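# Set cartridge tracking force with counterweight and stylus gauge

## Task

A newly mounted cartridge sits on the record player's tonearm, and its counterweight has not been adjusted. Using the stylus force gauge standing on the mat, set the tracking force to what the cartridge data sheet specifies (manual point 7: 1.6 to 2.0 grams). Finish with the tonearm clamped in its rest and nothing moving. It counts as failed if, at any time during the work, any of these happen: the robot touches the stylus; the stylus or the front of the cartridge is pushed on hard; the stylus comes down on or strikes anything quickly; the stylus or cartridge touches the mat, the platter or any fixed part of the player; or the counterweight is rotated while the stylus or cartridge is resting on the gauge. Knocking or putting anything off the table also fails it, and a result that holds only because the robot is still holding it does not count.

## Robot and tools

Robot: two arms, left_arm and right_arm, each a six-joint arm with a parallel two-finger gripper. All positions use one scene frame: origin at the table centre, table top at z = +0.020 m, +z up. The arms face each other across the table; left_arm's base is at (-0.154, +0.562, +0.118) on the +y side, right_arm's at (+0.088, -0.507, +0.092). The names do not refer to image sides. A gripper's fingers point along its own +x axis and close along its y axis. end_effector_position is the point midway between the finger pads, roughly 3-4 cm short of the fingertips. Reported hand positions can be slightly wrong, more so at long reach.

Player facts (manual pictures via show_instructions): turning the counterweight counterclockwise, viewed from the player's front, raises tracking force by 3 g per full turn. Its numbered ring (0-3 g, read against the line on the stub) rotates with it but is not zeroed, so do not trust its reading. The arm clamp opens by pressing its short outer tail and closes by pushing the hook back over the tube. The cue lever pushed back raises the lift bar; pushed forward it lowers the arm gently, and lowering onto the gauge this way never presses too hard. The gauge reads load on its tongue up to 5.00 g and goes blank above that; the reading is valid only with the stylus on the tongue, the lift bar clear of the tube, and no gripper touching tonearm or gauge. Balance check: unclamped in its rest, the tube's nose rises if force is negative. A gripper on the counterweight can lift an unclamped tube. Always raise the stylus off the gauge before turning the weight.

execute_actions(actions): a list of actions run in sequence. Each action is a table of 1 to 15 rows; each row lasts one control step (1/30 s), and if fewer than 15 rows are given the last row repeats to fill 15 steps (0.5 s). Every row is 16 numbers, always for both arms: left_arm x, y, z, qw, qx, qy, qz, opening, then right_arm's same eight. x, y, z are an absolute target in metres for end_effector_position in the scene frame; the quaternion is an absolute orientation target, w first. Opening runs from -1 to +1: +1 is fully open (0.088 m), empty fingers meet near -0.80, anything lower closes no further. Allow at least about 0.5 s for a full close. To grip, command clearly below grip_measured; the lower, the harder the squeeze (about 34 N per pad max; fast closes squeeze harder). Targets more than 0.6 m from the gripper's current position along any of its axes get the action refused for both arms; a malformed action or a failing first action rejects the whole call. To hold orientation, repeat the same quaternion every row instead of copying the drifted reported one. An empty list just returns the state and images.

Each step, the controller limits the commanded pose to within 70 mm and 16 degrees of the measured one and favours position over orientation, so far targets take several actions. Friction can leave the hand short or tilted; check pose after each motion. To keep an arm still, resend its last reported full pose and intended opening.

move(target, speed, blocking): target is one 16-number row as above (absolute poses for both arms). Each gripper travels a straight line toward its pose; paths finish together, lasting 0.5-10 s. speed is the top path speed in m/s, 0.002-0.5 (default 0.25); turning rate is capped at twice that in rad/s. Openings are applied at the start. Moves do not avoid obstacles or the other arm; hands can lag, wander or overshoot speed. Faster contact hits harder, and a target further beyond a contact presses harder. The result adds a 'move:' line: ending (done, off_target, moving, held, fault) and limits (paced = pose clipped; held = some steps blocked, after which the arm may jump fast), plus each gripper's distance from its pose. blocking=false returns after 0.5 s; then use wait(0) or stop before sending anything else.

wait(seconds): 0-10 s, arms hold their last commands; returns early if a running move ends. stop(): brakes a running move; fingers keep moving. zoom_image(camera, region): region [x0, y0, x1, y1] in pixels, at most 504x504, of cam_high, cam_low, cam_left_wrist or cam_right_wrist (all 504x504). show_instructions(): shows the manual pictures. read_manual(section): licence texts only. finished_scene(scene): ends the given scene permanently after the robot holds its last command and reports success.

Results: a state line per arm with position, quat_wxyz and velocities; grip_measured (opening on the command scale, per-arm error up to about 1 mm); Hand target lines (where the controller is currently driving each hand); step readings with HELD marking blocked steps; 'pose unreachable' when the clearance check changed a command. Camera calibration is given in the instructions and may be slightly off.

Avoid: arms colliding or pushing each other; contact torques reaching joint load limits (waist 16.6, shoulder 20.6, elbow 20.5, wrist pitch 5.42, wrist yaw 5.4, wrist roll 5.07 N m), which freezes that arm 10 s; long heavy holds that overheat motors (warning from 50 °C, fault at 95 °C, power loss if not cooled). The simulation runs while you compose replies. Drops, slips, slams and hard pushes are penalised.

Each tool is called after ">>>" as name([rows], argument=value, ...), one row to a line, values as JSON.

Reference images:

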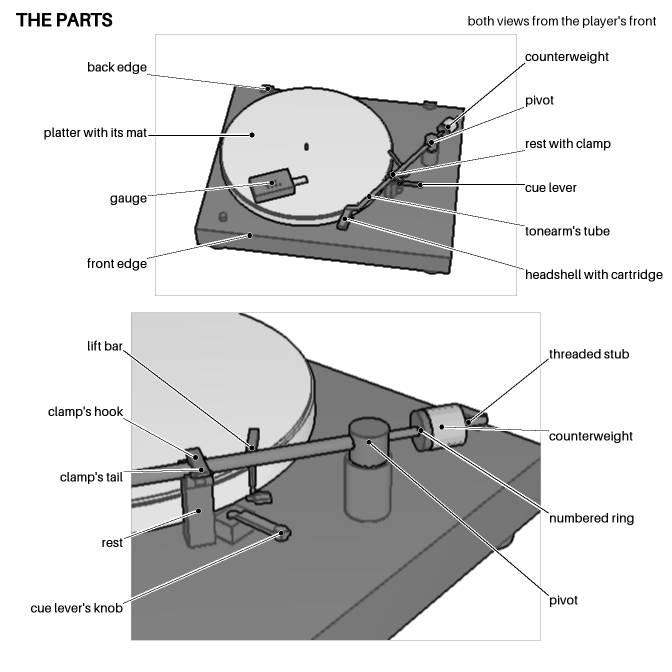

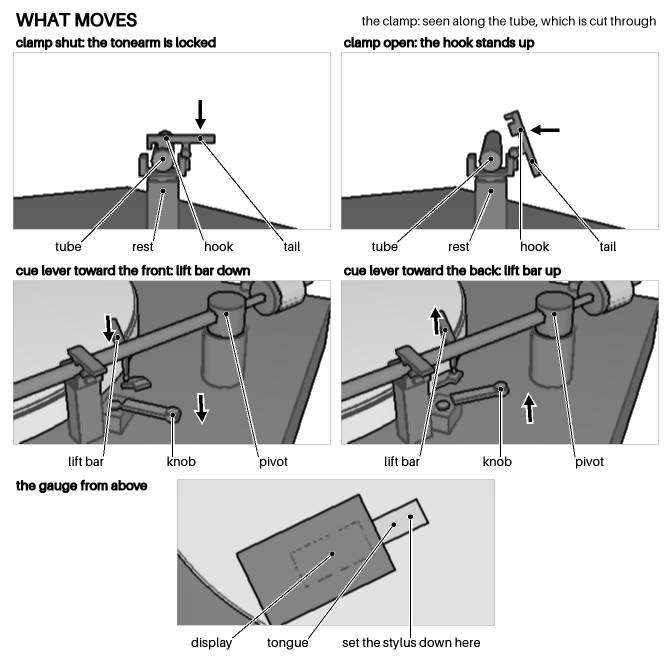

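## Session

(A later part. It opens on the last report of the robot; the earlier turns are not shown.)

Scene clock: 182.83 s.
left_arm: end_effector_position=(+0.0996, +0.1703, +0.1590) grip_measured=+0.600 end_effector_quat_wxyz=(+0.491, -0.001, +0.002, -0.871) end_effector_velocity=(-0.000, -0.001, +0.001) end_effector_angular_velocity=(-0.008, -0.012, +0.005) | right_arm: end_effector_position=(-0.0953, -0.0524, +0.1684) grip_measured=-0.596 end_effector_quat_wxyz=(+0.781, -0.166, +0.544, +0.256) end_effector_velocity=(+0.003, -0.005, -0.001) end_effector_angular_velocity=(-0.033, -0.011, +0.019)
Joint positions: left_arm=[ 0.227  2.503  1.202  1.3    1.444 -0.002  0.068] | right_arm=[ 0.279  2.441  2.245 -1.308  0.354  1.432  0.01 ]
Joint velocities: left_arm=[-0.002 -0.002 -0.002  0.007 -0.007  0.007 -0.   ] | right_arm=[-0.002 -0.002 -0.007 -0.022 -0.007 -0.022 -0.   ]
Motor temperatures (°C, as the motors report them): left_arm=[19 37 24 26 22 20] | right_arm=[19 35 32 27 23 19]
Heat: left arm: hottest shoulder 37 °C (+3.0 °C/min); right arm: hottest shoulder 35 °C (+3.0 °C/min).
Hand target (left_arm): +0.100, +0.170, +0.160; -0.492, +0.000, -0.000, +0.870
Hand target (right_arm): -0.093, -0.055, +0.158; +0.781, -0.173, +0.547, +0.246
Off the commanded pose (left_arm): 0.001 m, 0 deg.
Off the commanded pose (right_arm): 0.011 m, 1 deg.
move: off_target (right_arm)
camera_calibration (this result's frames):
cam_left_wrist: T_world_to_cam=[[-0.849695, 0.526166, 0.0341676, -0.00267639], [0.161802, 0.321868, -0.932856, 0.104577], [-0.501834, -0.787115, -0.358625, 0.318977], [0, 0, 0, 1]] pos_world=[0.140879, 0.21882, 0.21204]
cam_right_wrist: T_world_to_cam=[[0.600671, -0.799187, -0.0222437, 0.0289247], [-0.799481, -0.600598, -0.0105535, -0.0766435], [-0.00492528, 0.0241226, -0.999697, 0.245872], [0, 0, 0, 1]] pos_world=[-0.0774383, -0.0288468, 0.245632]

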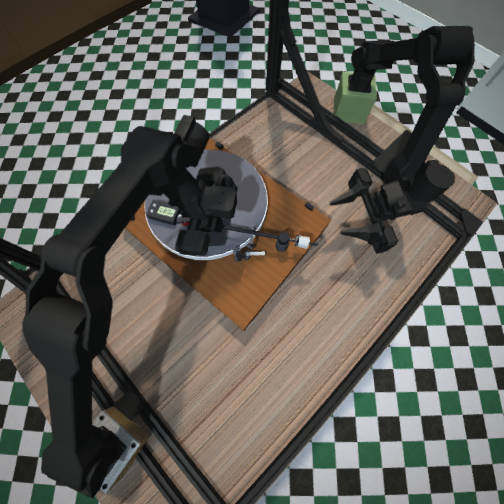

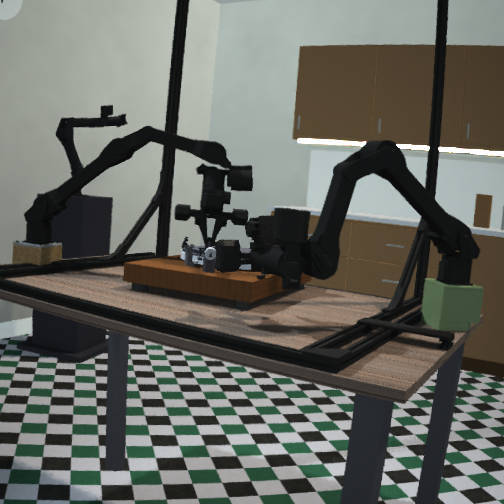

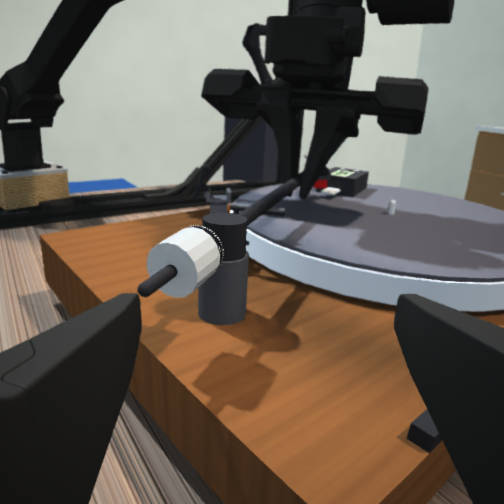

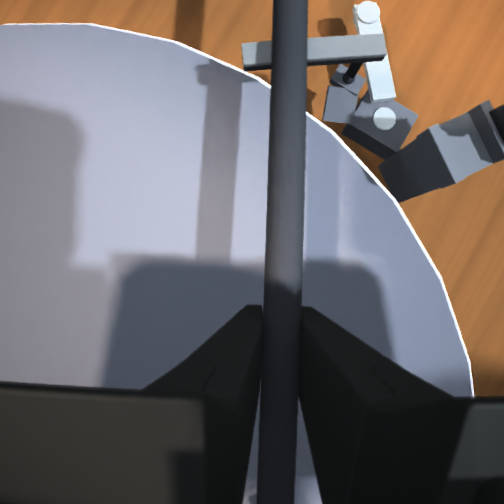

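>>> move(target=[0.10,0.17,0.16,0.492,0,0,-0.870,0.6,-0.095,-0.0525,0.168,0.781,-0.173,0.547,0.246,-0.2], speed=0.03)

>>> move(target=[0.10,0.17,0.16,0.492,0,0,-0.870,0.6,-0.092,-0.057,0.21,0.781,-0.15,0.547,0.27,-0.2], speed=0.05)

>>> move(target=[0.10,0.17,0.16,0.492,0,0,-0.870,0.6,-0.061,-0.078,0.2,0.23,-0.446,0.12,0.857,-0.9])

>>> move(target=[0.10,0.17,0.16,0.492,0,0,-0.870,0.6,-0.061,-0.078,0.155,0.23,-0.446,0.12,0.857,-0.9], speed=0.05)

Scene clock: 191.40 s.
left_arm: end_effector_position=(+0.0996, +0.1703, +0.1590) grip_measured=+0.600 end_effector_quat_wxyz=(+0.491, -0.001, +0.002, -0.871) end_effector_velocity=(-0.000, -0.001, -0.000) end_effector_angular_velocity=(+0.001, -0.001, +0.005) | right_arm: end_effector_position=(-0.0954, -0.0536, +0.1751) grip_measured=-0.201 end_effector_quat_wxyz=(+0.781, -0.170, +0.546, +0.253) end_effector_velocity=(+0.001, -0.002, -0.008) end_effector_angular_velocity=(-0.033, -0.010, +0.005)
Joint positions: left_arm=[ 0.227  2.503  1.202  1.3    1.444 -0.002  0.068] | right_arm=[ 0.279  2.449  2.288 -1.352  0.35   1.434  0.029]
Joint velocities: left_arm=[-0.002 -0.002 -0.002 -0.007 -0.007  0.007 -0.   ] | right_arm=[-0.002  0.022  0.012 -0.022 -0.007 -0.007  0.   ]
Motor temperatures (°C, as the motors report them): left_arm=[19 37 24 26 22 20] | right_arm=[19 37 31 27 23 19]
Heat: left arm: hottest shoulder 37 °C (+3.0 °C/min); right arm: hottest shoulder 37 °C (+5.1 °C/min).
Hand target (left_arm): +0.100, +0.170, +0.160; -0.492, +0.000, +0.000, +0.870
Hand target (right_arm): -0.095, -0.053, +0.168; +0.781, -0.173, +0.547, +0.246
Off the commanded pose (left_arm): 0.001 m, 0 deg.
Off the commanded pose (right_arm): 0.007 m, 1 deg.
move: done
camera_calibration (this result's frames):
cam_left_wrist: T_world_to_cam=[[-0.849695, 0.526166, 0.0341676, -0.00267639], [0.161802, 0.321868, -0.932856, 0.104577], [-0.501834, -0.787115, -0.358625, 0.318977], [0, 0, 0, 1]] pos_world=[0.140879, 0.21882, 0.21204]
cam_right_wrist: T_world_to_cam=[[0.599469, -0.800266, -0.0145616, 0.026654], [-0.800382, -0.599472, -0.00463071, -0.0784296], [-0.00502349, 0.0144308, -0.999883, 0.252085], [0, 0, 0, 1]] pos_world=[-0.0774856, -0.0293239, 0.25208]

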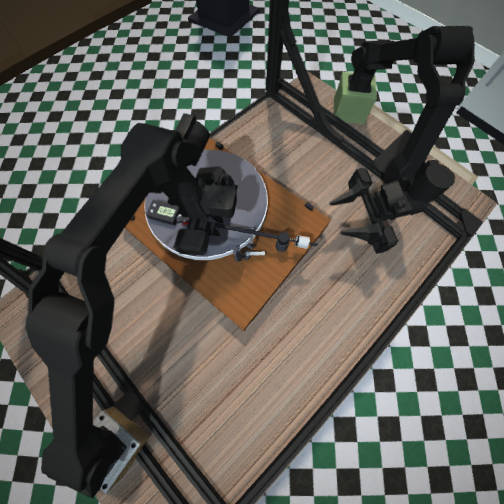

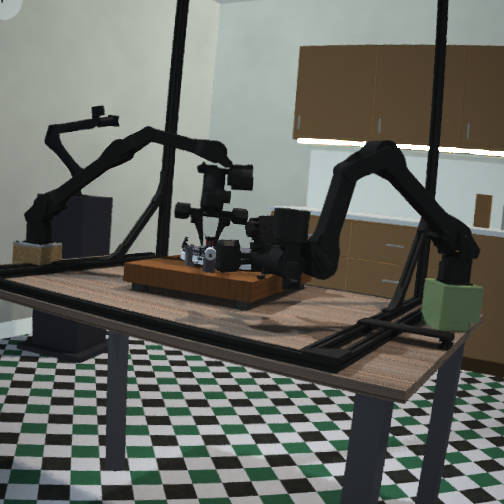

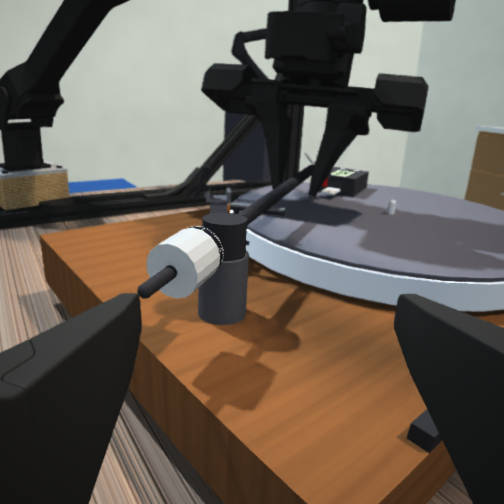

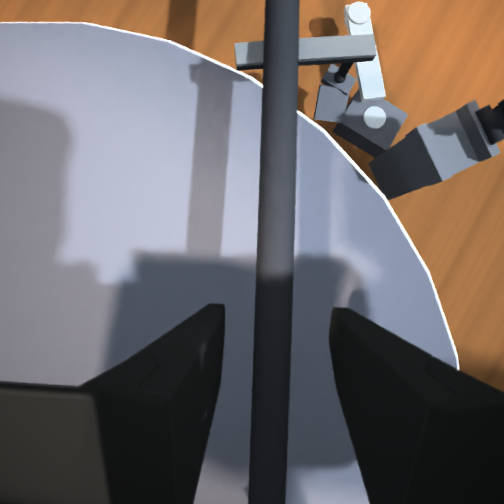

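Scene clock: 192.43 s.
left_arm: end_effector_position=(+0.0996, +0.1703, +0.1589) grip_measured=+0.600 end_effector_quat_wxyz=(+0.491, -0.001, +0.002, -0.871) end_effector_velocity=(-0.000, -0.001, +0.003) end_effector_angular_velocity=(-0.004, -0.003, +0.005) | right_arm: end_effector_position=(-0.0933, -0.0563, +0.2014) grip_measured=-0.200 end_effector_quat_wxyz=(+0.780, -0.154, +0.547, +0.264) end_effector_velocity=(+0.001, -0.002, -0.001) end_effector_angular_velocity=(-0.016, -0.001, +0.005)
Joint positions: left_arm=[ 0.227  2.503  1.202  1.299  1.444 -0.002  0.068] | right_arm=[ 0.279  2.393  2.288 -1.37   0.354  1.433  0.029]
Joint velocities: left_arm=[-0.002 -0.007 -0.002  0.007 -0.007 -0.007 -0.   ] | right_arm=[-0.002 -0.002 -0.007 -0.007 -0.007 -0.007 -0.   ]
Motor temperatures (°C, as the motors report them): left_arm=[19 37 24 26 22 20] | right_arm=[19 38 31 27 23 19]
Heat: left arm: hottest shoulder 37 °C (+3.0 °C/min); right arm: hottest shoulder 38 °C (+6.1 °C/min).
Hand target (left_arm): +0.100, +0.170, +0.160; -0.492, +0.000, -0.000, +0.870
Hand target (right_arm): -0.092, -0.057, +0.210; +0.779, -0.150, +0.546, +0.269
Off the commanded pose (left_arm): 0.001 m, 0 deg.
Off the commanded pose (right_arm): 0.009 m, 1 deg.
move: off_target (right_arm)
camera_calibration (this result's frames):
cam_left_wrist: T_world_to_cam=[[-0.849685, 0.526158, 0.0345463, -0.00273514], [0.161523, 0.32209, -0.932828, 0.104532], [-0.501942, -0.78703, -0.358662, 0.318967], [0, 0, 0, 1]] pos_world=[0.140895, 0.218807, 0.212006]
cam_right_wrist: T_world_to_cam=[[0.599886, -0.79843, -0.051442, 0.0311907], [-0.799856, -0.600012, -0.0146623, -0.0761944], [-0.019159, 0.049942, -0.998568, 0.278836], [0, 0, 0, 1]] pos_world=[-0.0743132, -0.0347397, 0.278924]

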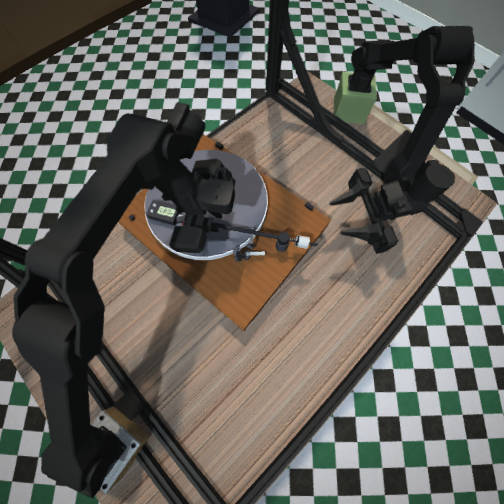

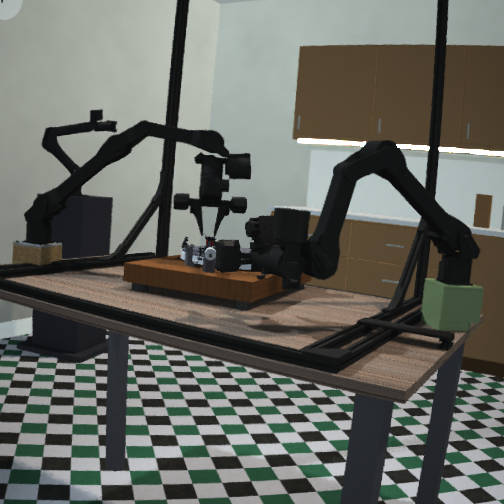

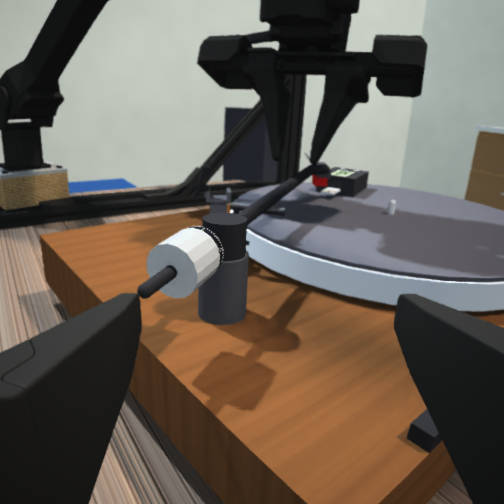

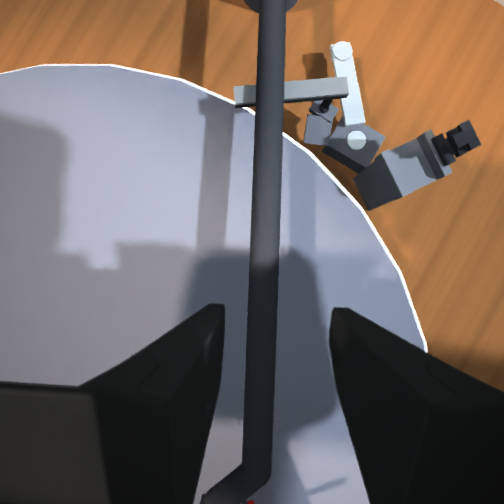

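Scene clock: 196.93 s.
left_arm: end_effector_position=(+0.0996, +0.1703, +0.1588) grip_measured=+0.600 end_effector_quat_wxyz=(+0.491, -0.001, +0.002, -0.871) end_effector_velocity=(-0.003, +0.001, -0.000) end_effector_angular_velocity=(+0.025, +0.036, -0.010) | right_arm: end_effector_position=(-0.0611, -0.0806, +0.2030) grip_measured=-0.776 end_effector_quat_wxyz=(+0.234, -0.445, +0.119, +0.856) end_effector_velocity=(-0.001, -0.006, +0.002) end_effector_angular_velocity=(-0.019, +0.008, +0.025)
Joint positions: left_arm=[ 0.227  2.504  1.202  1.299  1.444 -0.002  0.068] | right_arm=[-0.017  1.937  1.479 -0.673 -0.443 -0.747  0.001]
Joint velocities: left_arm=[-0.002 -0.007 -0.007 -0.022  0.007 -0.022  0.   ] | right_arm=[-0.002 -0.002  0.007 -0.037 -0.022 -0.022 -0.   ]
Motor temperatures (°C, as the motors report them): left_arm=[19 37 24 26 22 20] | right_arm=[19 38 31 27 23 19]
Heat: left arm: hottest shoulder 37 °C (+2.0 °C/min); right arm: hottest shoulder 38 °C (+5.0 °C/min).
Hand target (left_arm): +0.100, +0.170, +0.160; -0.492, -0.000, +0.000, +0.870
Hand target (right_arm): -0.061, -0.078, +0.200; +0.231, -0.446, +0.120, +0.857
Off the commanded pose (left_arm): 0.001 m, 0 deg.
Off the commanded pose (right_arm): 0.004 m, 0 deg.
move: done
camera_calibration (this result's frames):
cam_left_wrist: T_world_to_cam=[[-0.849686, 0.526156, 0.0345438, -0.00275277], [0.161549, 0.322127, -0.932811, 0.104368], [-0.501932, -0.787016, -0.358707, 0.318915], [0, 0, 0, 1]] pos_world=[0.140874, 0.21882, 0.211848]
cam_right_wrist: T_world_to_cam=[[0.484618, 0.874691, 0.00782421, 0.10838], [0.845356, -0.466029, -0.261132, 0.0963823], [-0.224763, 0.133163, -0.965271, 0.269647], [0, 0, 0, 1]] pos_world=[-0.0733934, -0.0857892, 0.284603]

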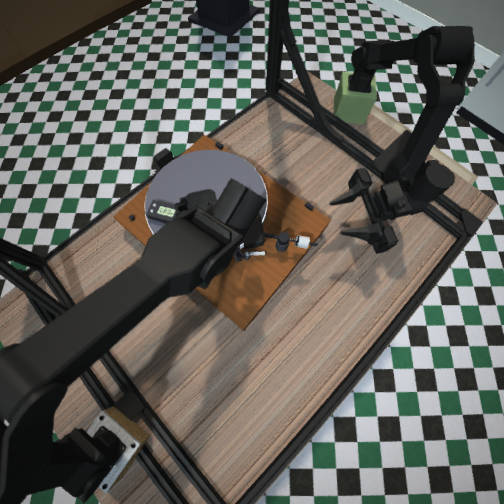

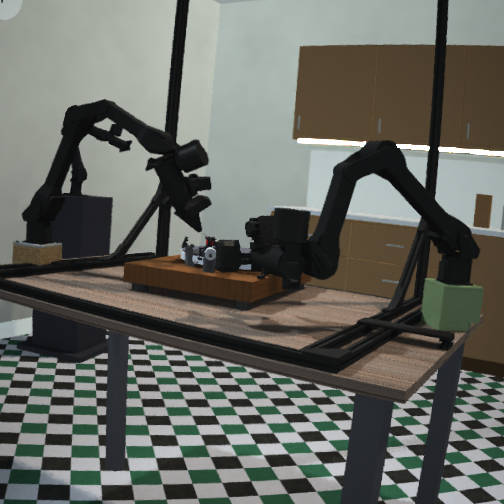

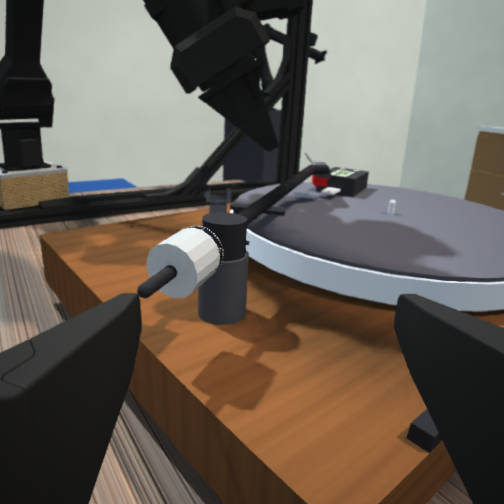

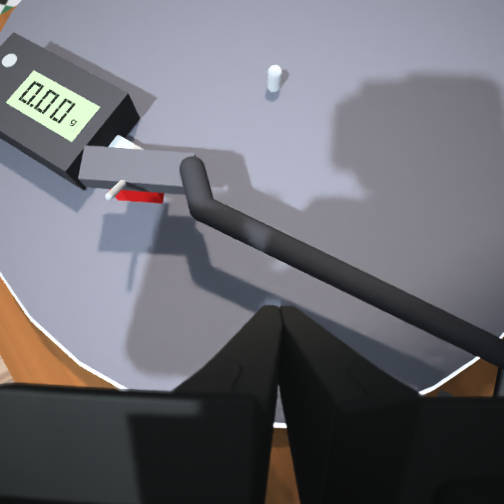

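Scene clock: 198.23 s.
left_arm: end_effector_position=(+0.0996, +0.1703, +0.1588) grip_measured=+0.600 end_effector_quat_wxyz=(+0.491, -0.001, +0.002, -0.871) end_effector_velocity=(-0.000, -0.001, -0.000) end_effector_angular_velocity=(+0.008, +0.012, +0.005) | right_arm: end_effector_position=(-0.0622, -0.0761, +0.1645) grip_measured=-0.776 end_effector_quat_wxyz=(+0.235, -0.442, +0.112, +0.858) end_effector_velocity=(+0.000, -0.001, +0.002) end_effector_angular_velocity=(-0.000, +0.004, +0.007)
Joint positions: left_arm=[ 0.227  2.504  1.202  1.299  1.444 -0.002  0.068] | right_arm=[-0.017  1.989  1.388 -0.518 -0.445 -0.75   0.001]
Joint velocities: left_arm=[-0.002 -0.002 -0.002 -0.007 -0.007 -0.007 -0.   ] | right_arm=[-0.002 -0.002  0.002 -0.007 -0.007 -0.007  0.   ]
Motor temperatures (°C, as the motors report them): left_arm=[19 37 24 26 22 20] | right_arm=[19 38 31 27 23 19]
Heat: left arm: hottest shoulder 37 °C (+2.0 °C/min); right arm: hottest shoulder 38 °C (+5.1 °C/min).
Hand target (left_arm): +0.100, +0.170, +0.160; -0.492, +0.000, +0.000, +0.870
Hand target (right_arm): -0.061, -0.078, +0.155; +0.230, -0.446, +0.120, +0.857
Off the commanded pose (left_arm): 0.001 m, 0 deg.
Off the commanded pose (right_arm): 0.010 m, 1 deg.
move: off_target (right_arm)
camera_calibration (this result's frames):
cam_left_wrist: T_world_to_cam=[[-0.849686, 0.526156, 0.0345438, -0.00275277], [0.161549, 0.322127, -0.932811, 0.104368], [-0.501932, -0.787016, -0.358707, 0.318915], [0, 0, 0, 1]] pos_world=[0.140874, 0.21882, 0.211848]
cam_right_wrist: T_world_to_cam=[[0.481901, 0.87604, 0.018056, 0.103524], [0.846072, -0.459859, -0.269615, 0.0912769], [-0.22789, 0.145204, -0.962799, 0.232006], [0, 0, 0, 1]] pos_world=[-0.0742432, -0.0824049, 0.246115]

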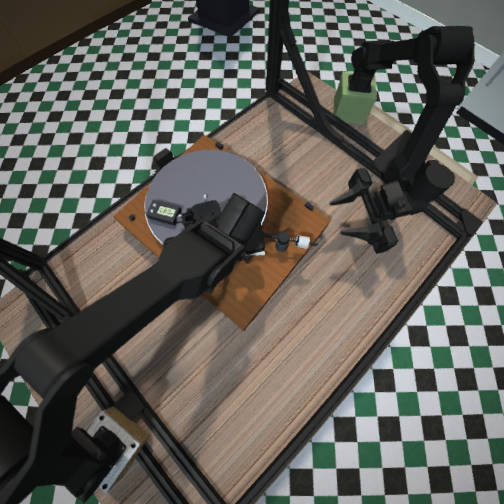

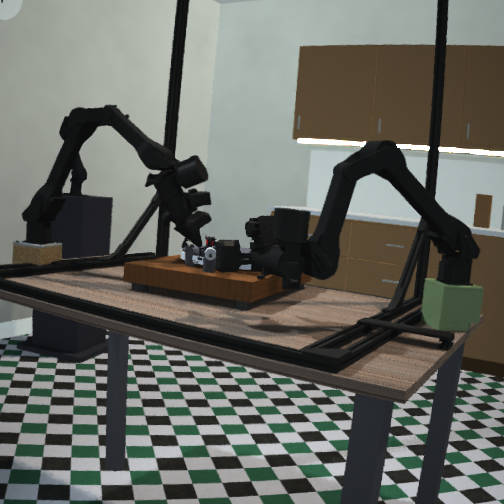

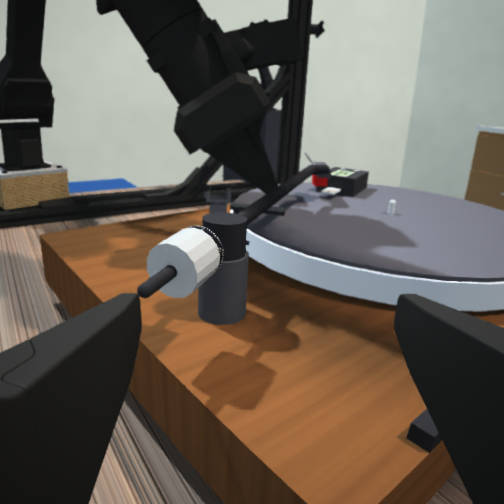

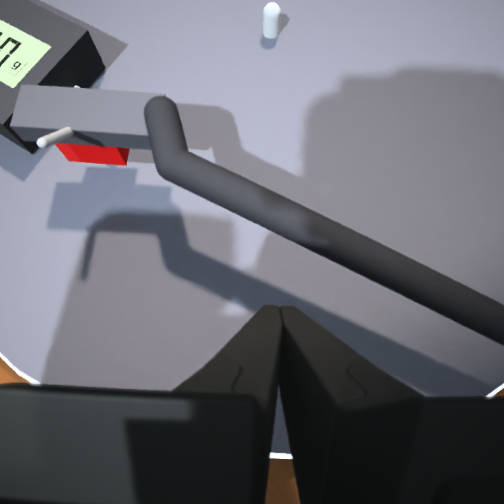

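>>> move(target=[0.10,0.17,0.16,0.492,0,0,-0.870,0.6,-0.073,-0.059,0.161,0.23,-0.446,0.12,0.857,-0.9], speed=0.01)

>>> zoom_image(camera="cam_left_wrist", region=[280, 140, 380, 220])

>>> zoom_image(camera="cam_low", region=[180, 220, 240, 270])

Scene clock: 207.13 s.
left_arm: end_effector_position=(+0.0995, +0.1703, +0.1587) grip_measured=+0.600 end_effector_quat_wxyz=(+0.491, -0.001, +0.002, -0.871) end_effector_velocity=(-0.002, -0.002, -0.000) end_effector_angular_velocity=(+0.001, -0.001, -0.000) | right_arm: end_effector_position=(-0.0714, -0.0608, +0.1658) grip_measured=-0.776 end_effector_quat_wxyz=(+0.231, -0.443, +0.115, +0.858) end_effector_velocity=(-0.004, -0.001, +0.002) end_effector_angular_velocity=(+0.005, +0.012, +0.030)
Joint positions: left_arm=[ 0.227  2.504  1.202  1.299  1.444 -0.002  0.068] | right_arm=[-0.004  2.053  1.49  -0.56  -0.443 -0.741  0.001]
Joint velocities: left_arm=[-0.007 -0.002 -0.002 -0.007 -0.007  0.007 -0.   ] | right_arm=[ 0.002  0.002  0.007 -0.007 -0.022 -0.022 -0.   ]
Motor temperatures (°C, as the motors report them): left_arm=[19 37 24 26 22 20] | right_arm=[19 37 31 27 23 19]
Heat: left arm: hottest shoulder 37 °C (+2.0 °C/min); right arm: hottest shoulder 37 °C (+4.0 °C/min).
Hand target (left_arm): +0.100, +0.170, +0.160; -0.492, +0.000, -0.000, +0.870
Hand target (right_arm): -0.073, -0.059, +0.161; +0.230, -0.446, +0.120, +0.857
Off the commanded pose (left_arm): 0.001 m, 0 deg.
Off the commanded pose (right_arm): 0.005 m, 1 deg.
move: done
camera_calibration (this result's frames):
cam_left_wrist: T_world_to_cam=[[-0.849676, 0.526148, 0.0349225, -0.00289321], [0.16127, 0.322348, -0.932783, 0.104273], [-0.502039, -0.786931, -0.358743, 0.318897], [0, 0, 0, 1]] pos_world=[0.140824, 0.21886, 0.211767]
cam_right_wrist: T_world_to_cam=[[0.477857, 0.878377, 0.0102584, 0.0956775], [0.847962, -0.458199, -0.266485, 0.106124], [-0.229374, 0.13604, -0.963785, 0.228383], [0, 0, 0, 1]] pos_world=[-0.0833242, -0.0664844, 0.247411]

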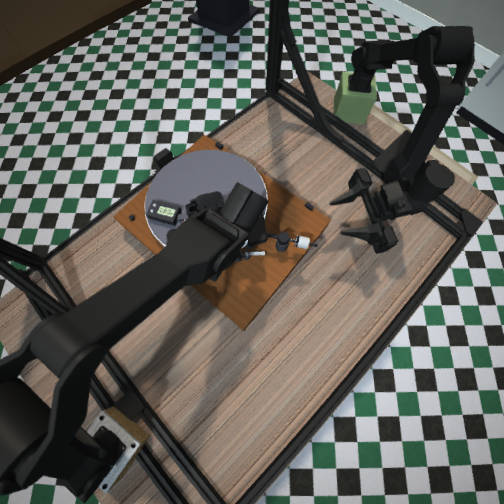

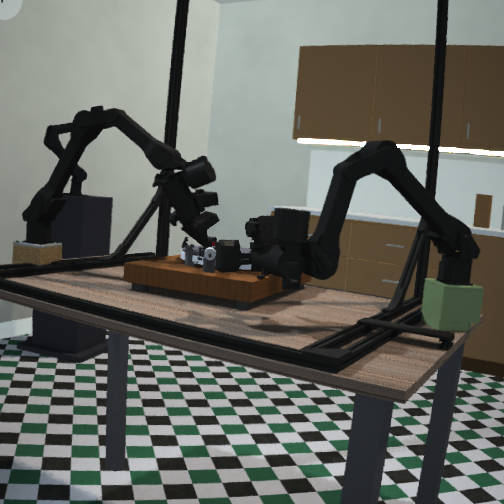

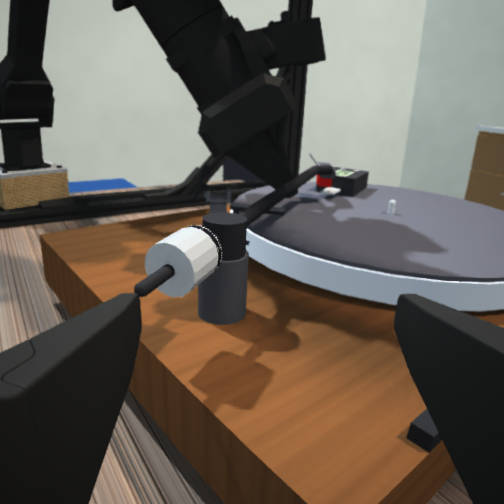

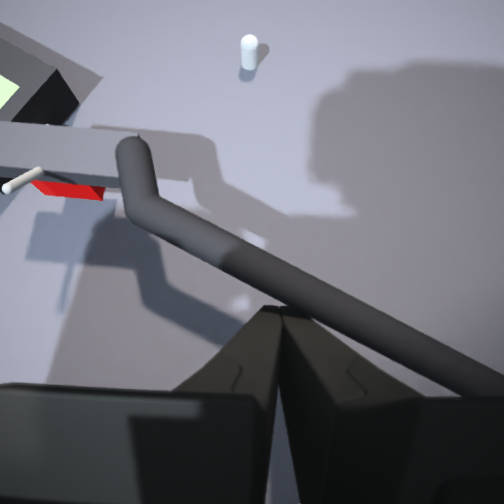

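Region (280, 140, 380, 220) of cam_left_wrist's 504x504 image, scaled by 5.040, with more detail than that image has; it fills the top 403 rows of this view, and the rest is white.

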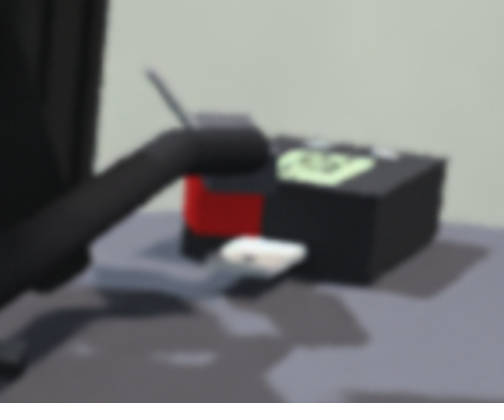

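Region (180, 220, 240, 270) of cam_low's 504x504 image, scaled by 8.400, with more detail than that image has.

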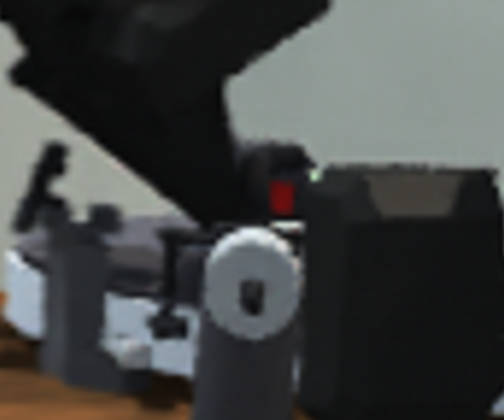

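>>> move(target=[0.10,0.17,0.16,0.492,0,0,-0.870,0.6,-0.0755,-0.055,0.161,0.23,-0.446,0.12,0.857,-0.9], speed=0.006)

>>> zoom_image(camera="cam_left_wrist", region=[280, 140, 380, 220])

Scene clock: 216.77 s.
left_arm: end_effector_position=(+0.0995, +0.1703, +0.1587) grip_measured=+0.600 end_effector_quat_wxyz=(+0.491, -0.001, +0.002, -0.871) end_effector_velocity=(-0.002, +0.000, -0.002) end_effector_angular_velocity=(+0.011, +0.016, -0.010) | right_arm: end_effector_position=(-0.0738, -0.0567, +0.1663) grip_measured=-0.776 end_effector_quat_wxyz=(+0.231, -0.443, +0.115, +0.859) end_effector_velocity=(-0.002, -0.003, +0.000) end_effector_angular_velocity=(+0.002, -0.002, +0.024)
Joint positions: left_arm=[ 0.227  2.504  1.202  1.299  1.444 -0.002  0.068] | right_arm=[-0.     2.068  1.515 -0.567 -0.442 -0.737  0.001]
Joint velocities: left_arm=[-0.002  0.002 -0.002 -0.007  0.007 -0.007  0.   ] | right_arm=[ 0.002 -0.002 -0.002 -0.007 -0.007 -0.022  0.   ]
Motor temperatures (°C, as the motors report them): left_arm=[19 38 24 26 22 20] | right_arm=[19 37 32 27 23 19]
Heat: left arm: hottest shoulder 38 °C (+2.0 °C/min); right arm: hottest shoulder 37 °C (+4.0 °C/min).
Hand target (left_arm): +0.100, +0.170, +0.160; -0.492, -0.000, +0.000, +0.870
Hand target (right_arm): -0.075, -0.055, +0.161; +0.230, -0.446, +0.120, +0.857
Off the commanded pose (left_arm): 0.001 m, 0 deg.
Off the commanded pose (right_arm): 0.006 m, 1 deg.
move: done
camera_calibration (this result's frames):
cam_left_wrist: T_world_to_cam=[[-0.849676, 0.526148, 0.0349225, -0.00289321], [0.16127, 0.322348, -0.932783, 0.104273], [-0.502039, -0.786931, -0.358743, 0.318897], [0, 0, 0, 1]] pos_world=[0.140824, 0.21886, 0.211767]
cam_right_wrist: T_world_to_cam=[[0.478011, 0.878295, 0.0101631, 0.0932513], [0.847748, -0.458296, -0.266998, 0.110185], [-0.229845, 0.136244, -0.963644, 0.227717], [0, 0, 0, 1]] pos_world=[-0.0856441, -0.06243, 0.24791]

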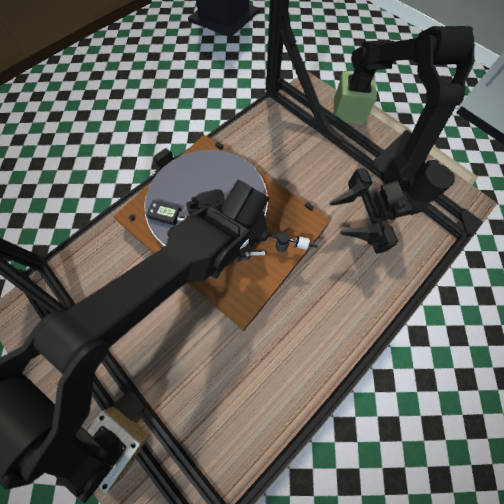

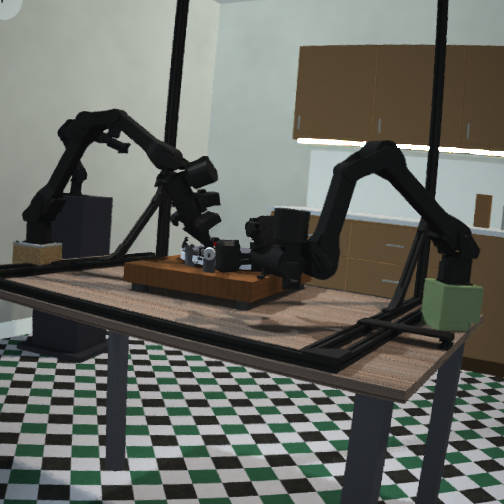

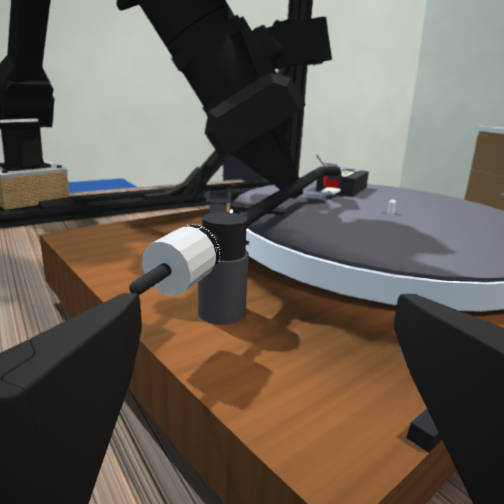

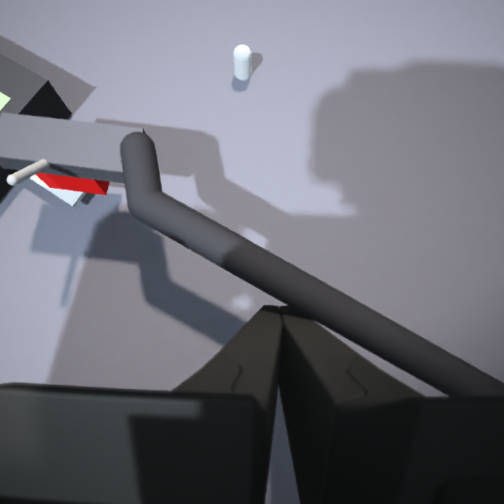

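Region (280, 140, 380, 220) of cam_left_wrist's 504x504 image, scaled by 5.040, with more detail than that image has; it fills the top 403 rows of this view, and the rest is white.

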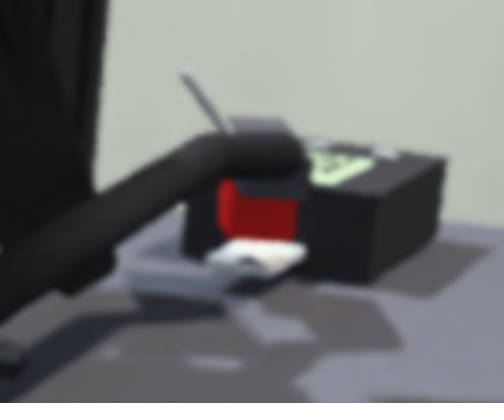

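>>> move(target=[0.10,0.17,0.16,0.492,0,0,-0.870,0.6,-0.06,-0.1,0.175,0.23,-0.446,0.12,0.857,-0.9], speed=0.08)

>>> move(target=[0.10,0.17,0.16,0.492,0,0,-0.870,0.6,-0.11,-0.2,0.15,0.574,0,0,0.819,-0.9])

>>> zoom_image(camera="cam_right_wrist", region=[130, 150, 380, 330])

Scene clock: 224.80 s.
left_arm: end_effector_position=(+0.0995, +0.1704, +0.1585) grip_measured=+0.600 end_effector_quat_wxyz=(+0.491, -0.001, +0.002, -0.871) end_effector_velocity=(-0.002, +0.000, -0.001) end_effector_angular_velocity=(+0.017, +0.024, -0.010) | right_arm: end_effector_position=(-0.0615, -0.0983, +0.1714) grip_measured=-0.776 end_effector_quat_wxyz=(+0.228, -0.448, +0.125, +0.855) end_effector_velocity=(+0.001, -0.006, -0.003) end_effector_angular_velocity=(-0.022, +0.005, -0.005)
Joint positions: left_arm=[ 0.227  2.504  1.202  1.299  1.444 -0.002  0.068] | right_arm=[-0.008  1.918  1.328 -0.555 -0.442 -0.742  0.001]
Joint velocities: left_arm=[-0.002 -0.002 -0.002 -0.022  0.007 -0.007  0.   ] | right_arm=[-0.002 -0.007 -0.017 -0.007 -0.007  0.007 -0.   ]
Motor temperatures (°C, as the motors report them): left_arm=[19 38 24 26 22 20] | right_arm=[19 37 33 27 23 19]
Heat: left arm: hottest shoulder 38 °C (+2.0 °C/min); right arm: hottest shoulder 37 °C (+3.0 °C/min).
Hand target (left_arm): +0.100, +0.170, +0.160; -0.492, +0.000, -0.000, +0.870
Hand target (right_arm): -0.060, -0.100, +0.175; +0.230, -0.446, +0.120, +0.857
Off the commanded pose (left_arm): 0.002 m, 0 deg.
Off the commanded pose (right_arm): 0.004 m, 1 deg.
move: done
camera_calibration (this result's frames):
cam_left_wrist: T_world_to_cam=[[-0.849665, 0.52614, 0.0353011, -0.00297125], [0.160992, 0.322569, -0.932755, 0.104107], [-0.502146, -0.786846, -0.35878, 0.318843], [0, 0, 0, 1]] pos_world=[0.140821, 0.218862, 0.211605]
cam_right_wrist: T_world_to_cam=[[0.480855, 0.87678, -0.00591416, 0.126607], [0.847979, -0.466753, -0.251143, 0.0786086], [-0.222958, 0.115748, -0.967932, 0.240317], [0, 0, 0, 1]] pos_world=[-0.0739577, -0.102132, 0.253101]

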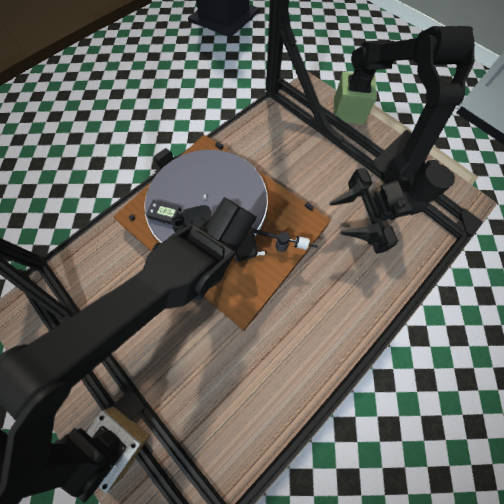

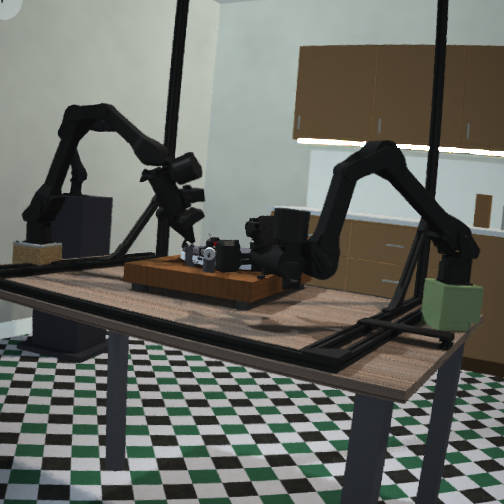

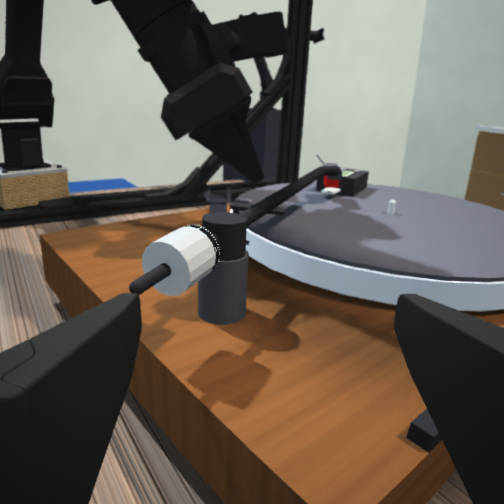

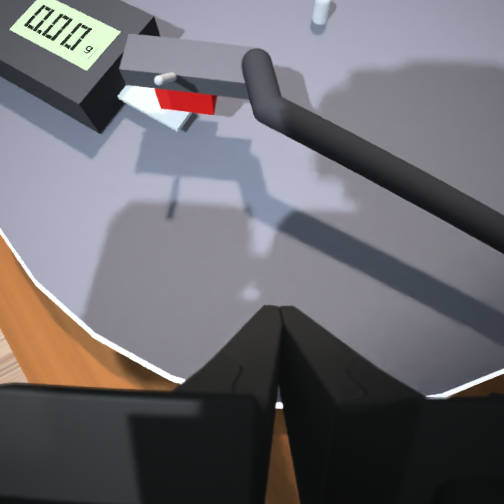

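Scene clock: 227.67 s.
left_arm: end_effector_position=(+0.0995, +0.1704, +0.1585) grip_measured=+0.600 end_effector_quat_wxyz=(+0.491, -0.001, +0.002, -0.871) end_effector_velocity=(+0.004, -0.002, +0.001) end_effector_angular_velocity=(-0.002, -0.004, +0.024) | right_arm: end_effector_position=(-0.1098, -0.1992, +0.1556) grip_measured=-0.776 end_effector_quat_wxyz=(+0.580, -0.052, +0.036, +0.812) end_effector_velocity=(+0.002, -0.001, -0.003) end_effector_angular_velocity=(-0.008, -0.005, -0.025)
Joint positions: left_arm=[ 0.227  2.504  1.202  1.299  1.444 -0.002  0.068] | right_arm=[0.52  2.006 0.297 1.572 0.397 0.052 0.001]
Joint velocities: left_arm=[ 0.002 -0.002  0.002 -0.007 -0.022  0.007 -0.   ] | right_arm=[ 0.012  0.002 -0.002 -0.007  0.037  0.007 -0.   ]
Motor temperatures (°C, as the motors report them): left_arm=[19 38 24 26 22 20] | right_arm=[19 37 32 27 23 19]
Heat: left arm: hottest shoulder 38 °C (+2.0 °C/min); right arm: hottest shoulder 37 °C (+3.0 °C/min).
Hand target (left_arm): +0.100, +0.170, +0.160; -0.492, +0.000, +0.000, +0.870
Hand target (right_arm): -0.109, -0.201, +0.152; +0.581, -0.055, +0.039, +0.811
Off the commanded pose (left_arm): 0.002 m, 0 deg.
Off the commanded pose (right_arm): 0.006 m, 7 deg.
joint sent to its limit (right arm) — the command would take joint 4 (wrist pitch) past its upper limit, so that joint was sent only as far as its limit.
move: off_target (right_arm)
camera_calibration (this result's frames):
cam_left_wrist: T_world_to_cam=[[-0.849665, 0.52614, 0.0353011, -0.00297125], [0.160992, 0.322569, -0.932755, 0.104107], [-0.502146, -0.786846, -0.35878, 0.318843], [0, 0, 0, 1]] pos_world=[0.140821, 0.218862, 0.211605]
cam_right_wrist: T_world_to_cam=[[0.940748, 0.338465, 0.020848, 0.177305], [0.172499, -0.424711, -0.888743, 0.101872], [-0.291955, 0.83968, -0.457931, 0.283265], [0, 0, 0, 1]] pos_world=[-0.101672, -0.254597, 0.216557]

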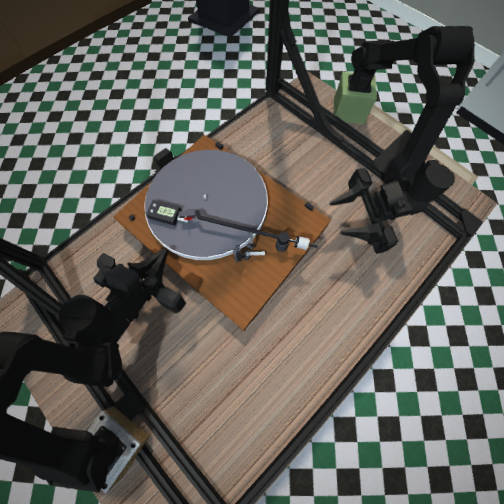

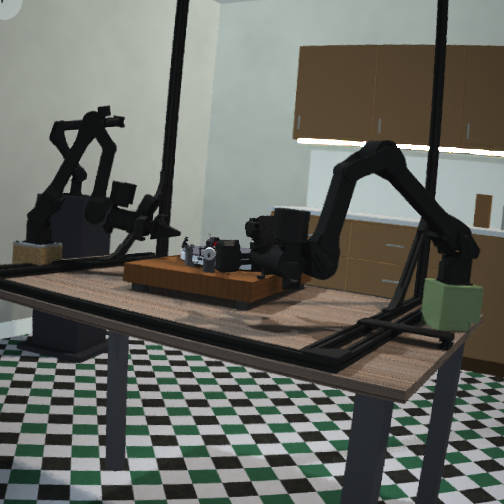

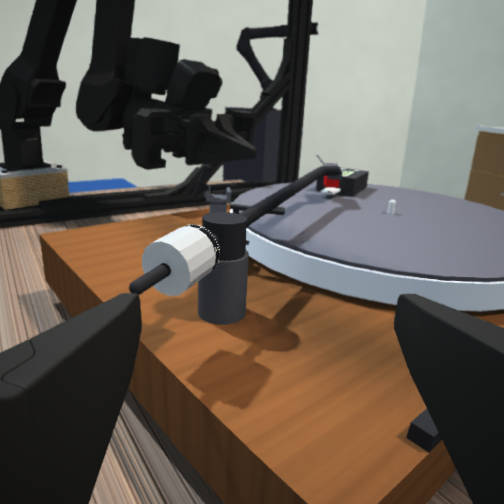

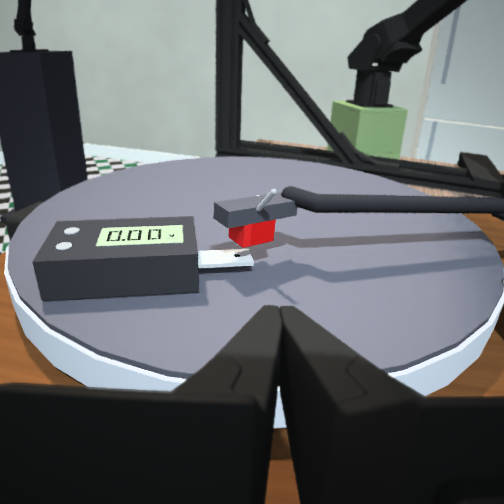

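Region (130, 150, 380, 330) of cam_right_wrist's 504x504 image, scaled by 2.016, with more detail than that image has; it fills the top 363 rows of this view, and the rest is white.

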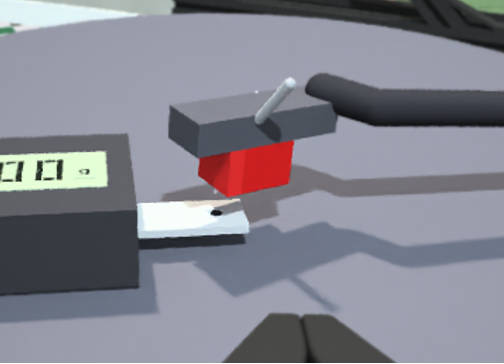

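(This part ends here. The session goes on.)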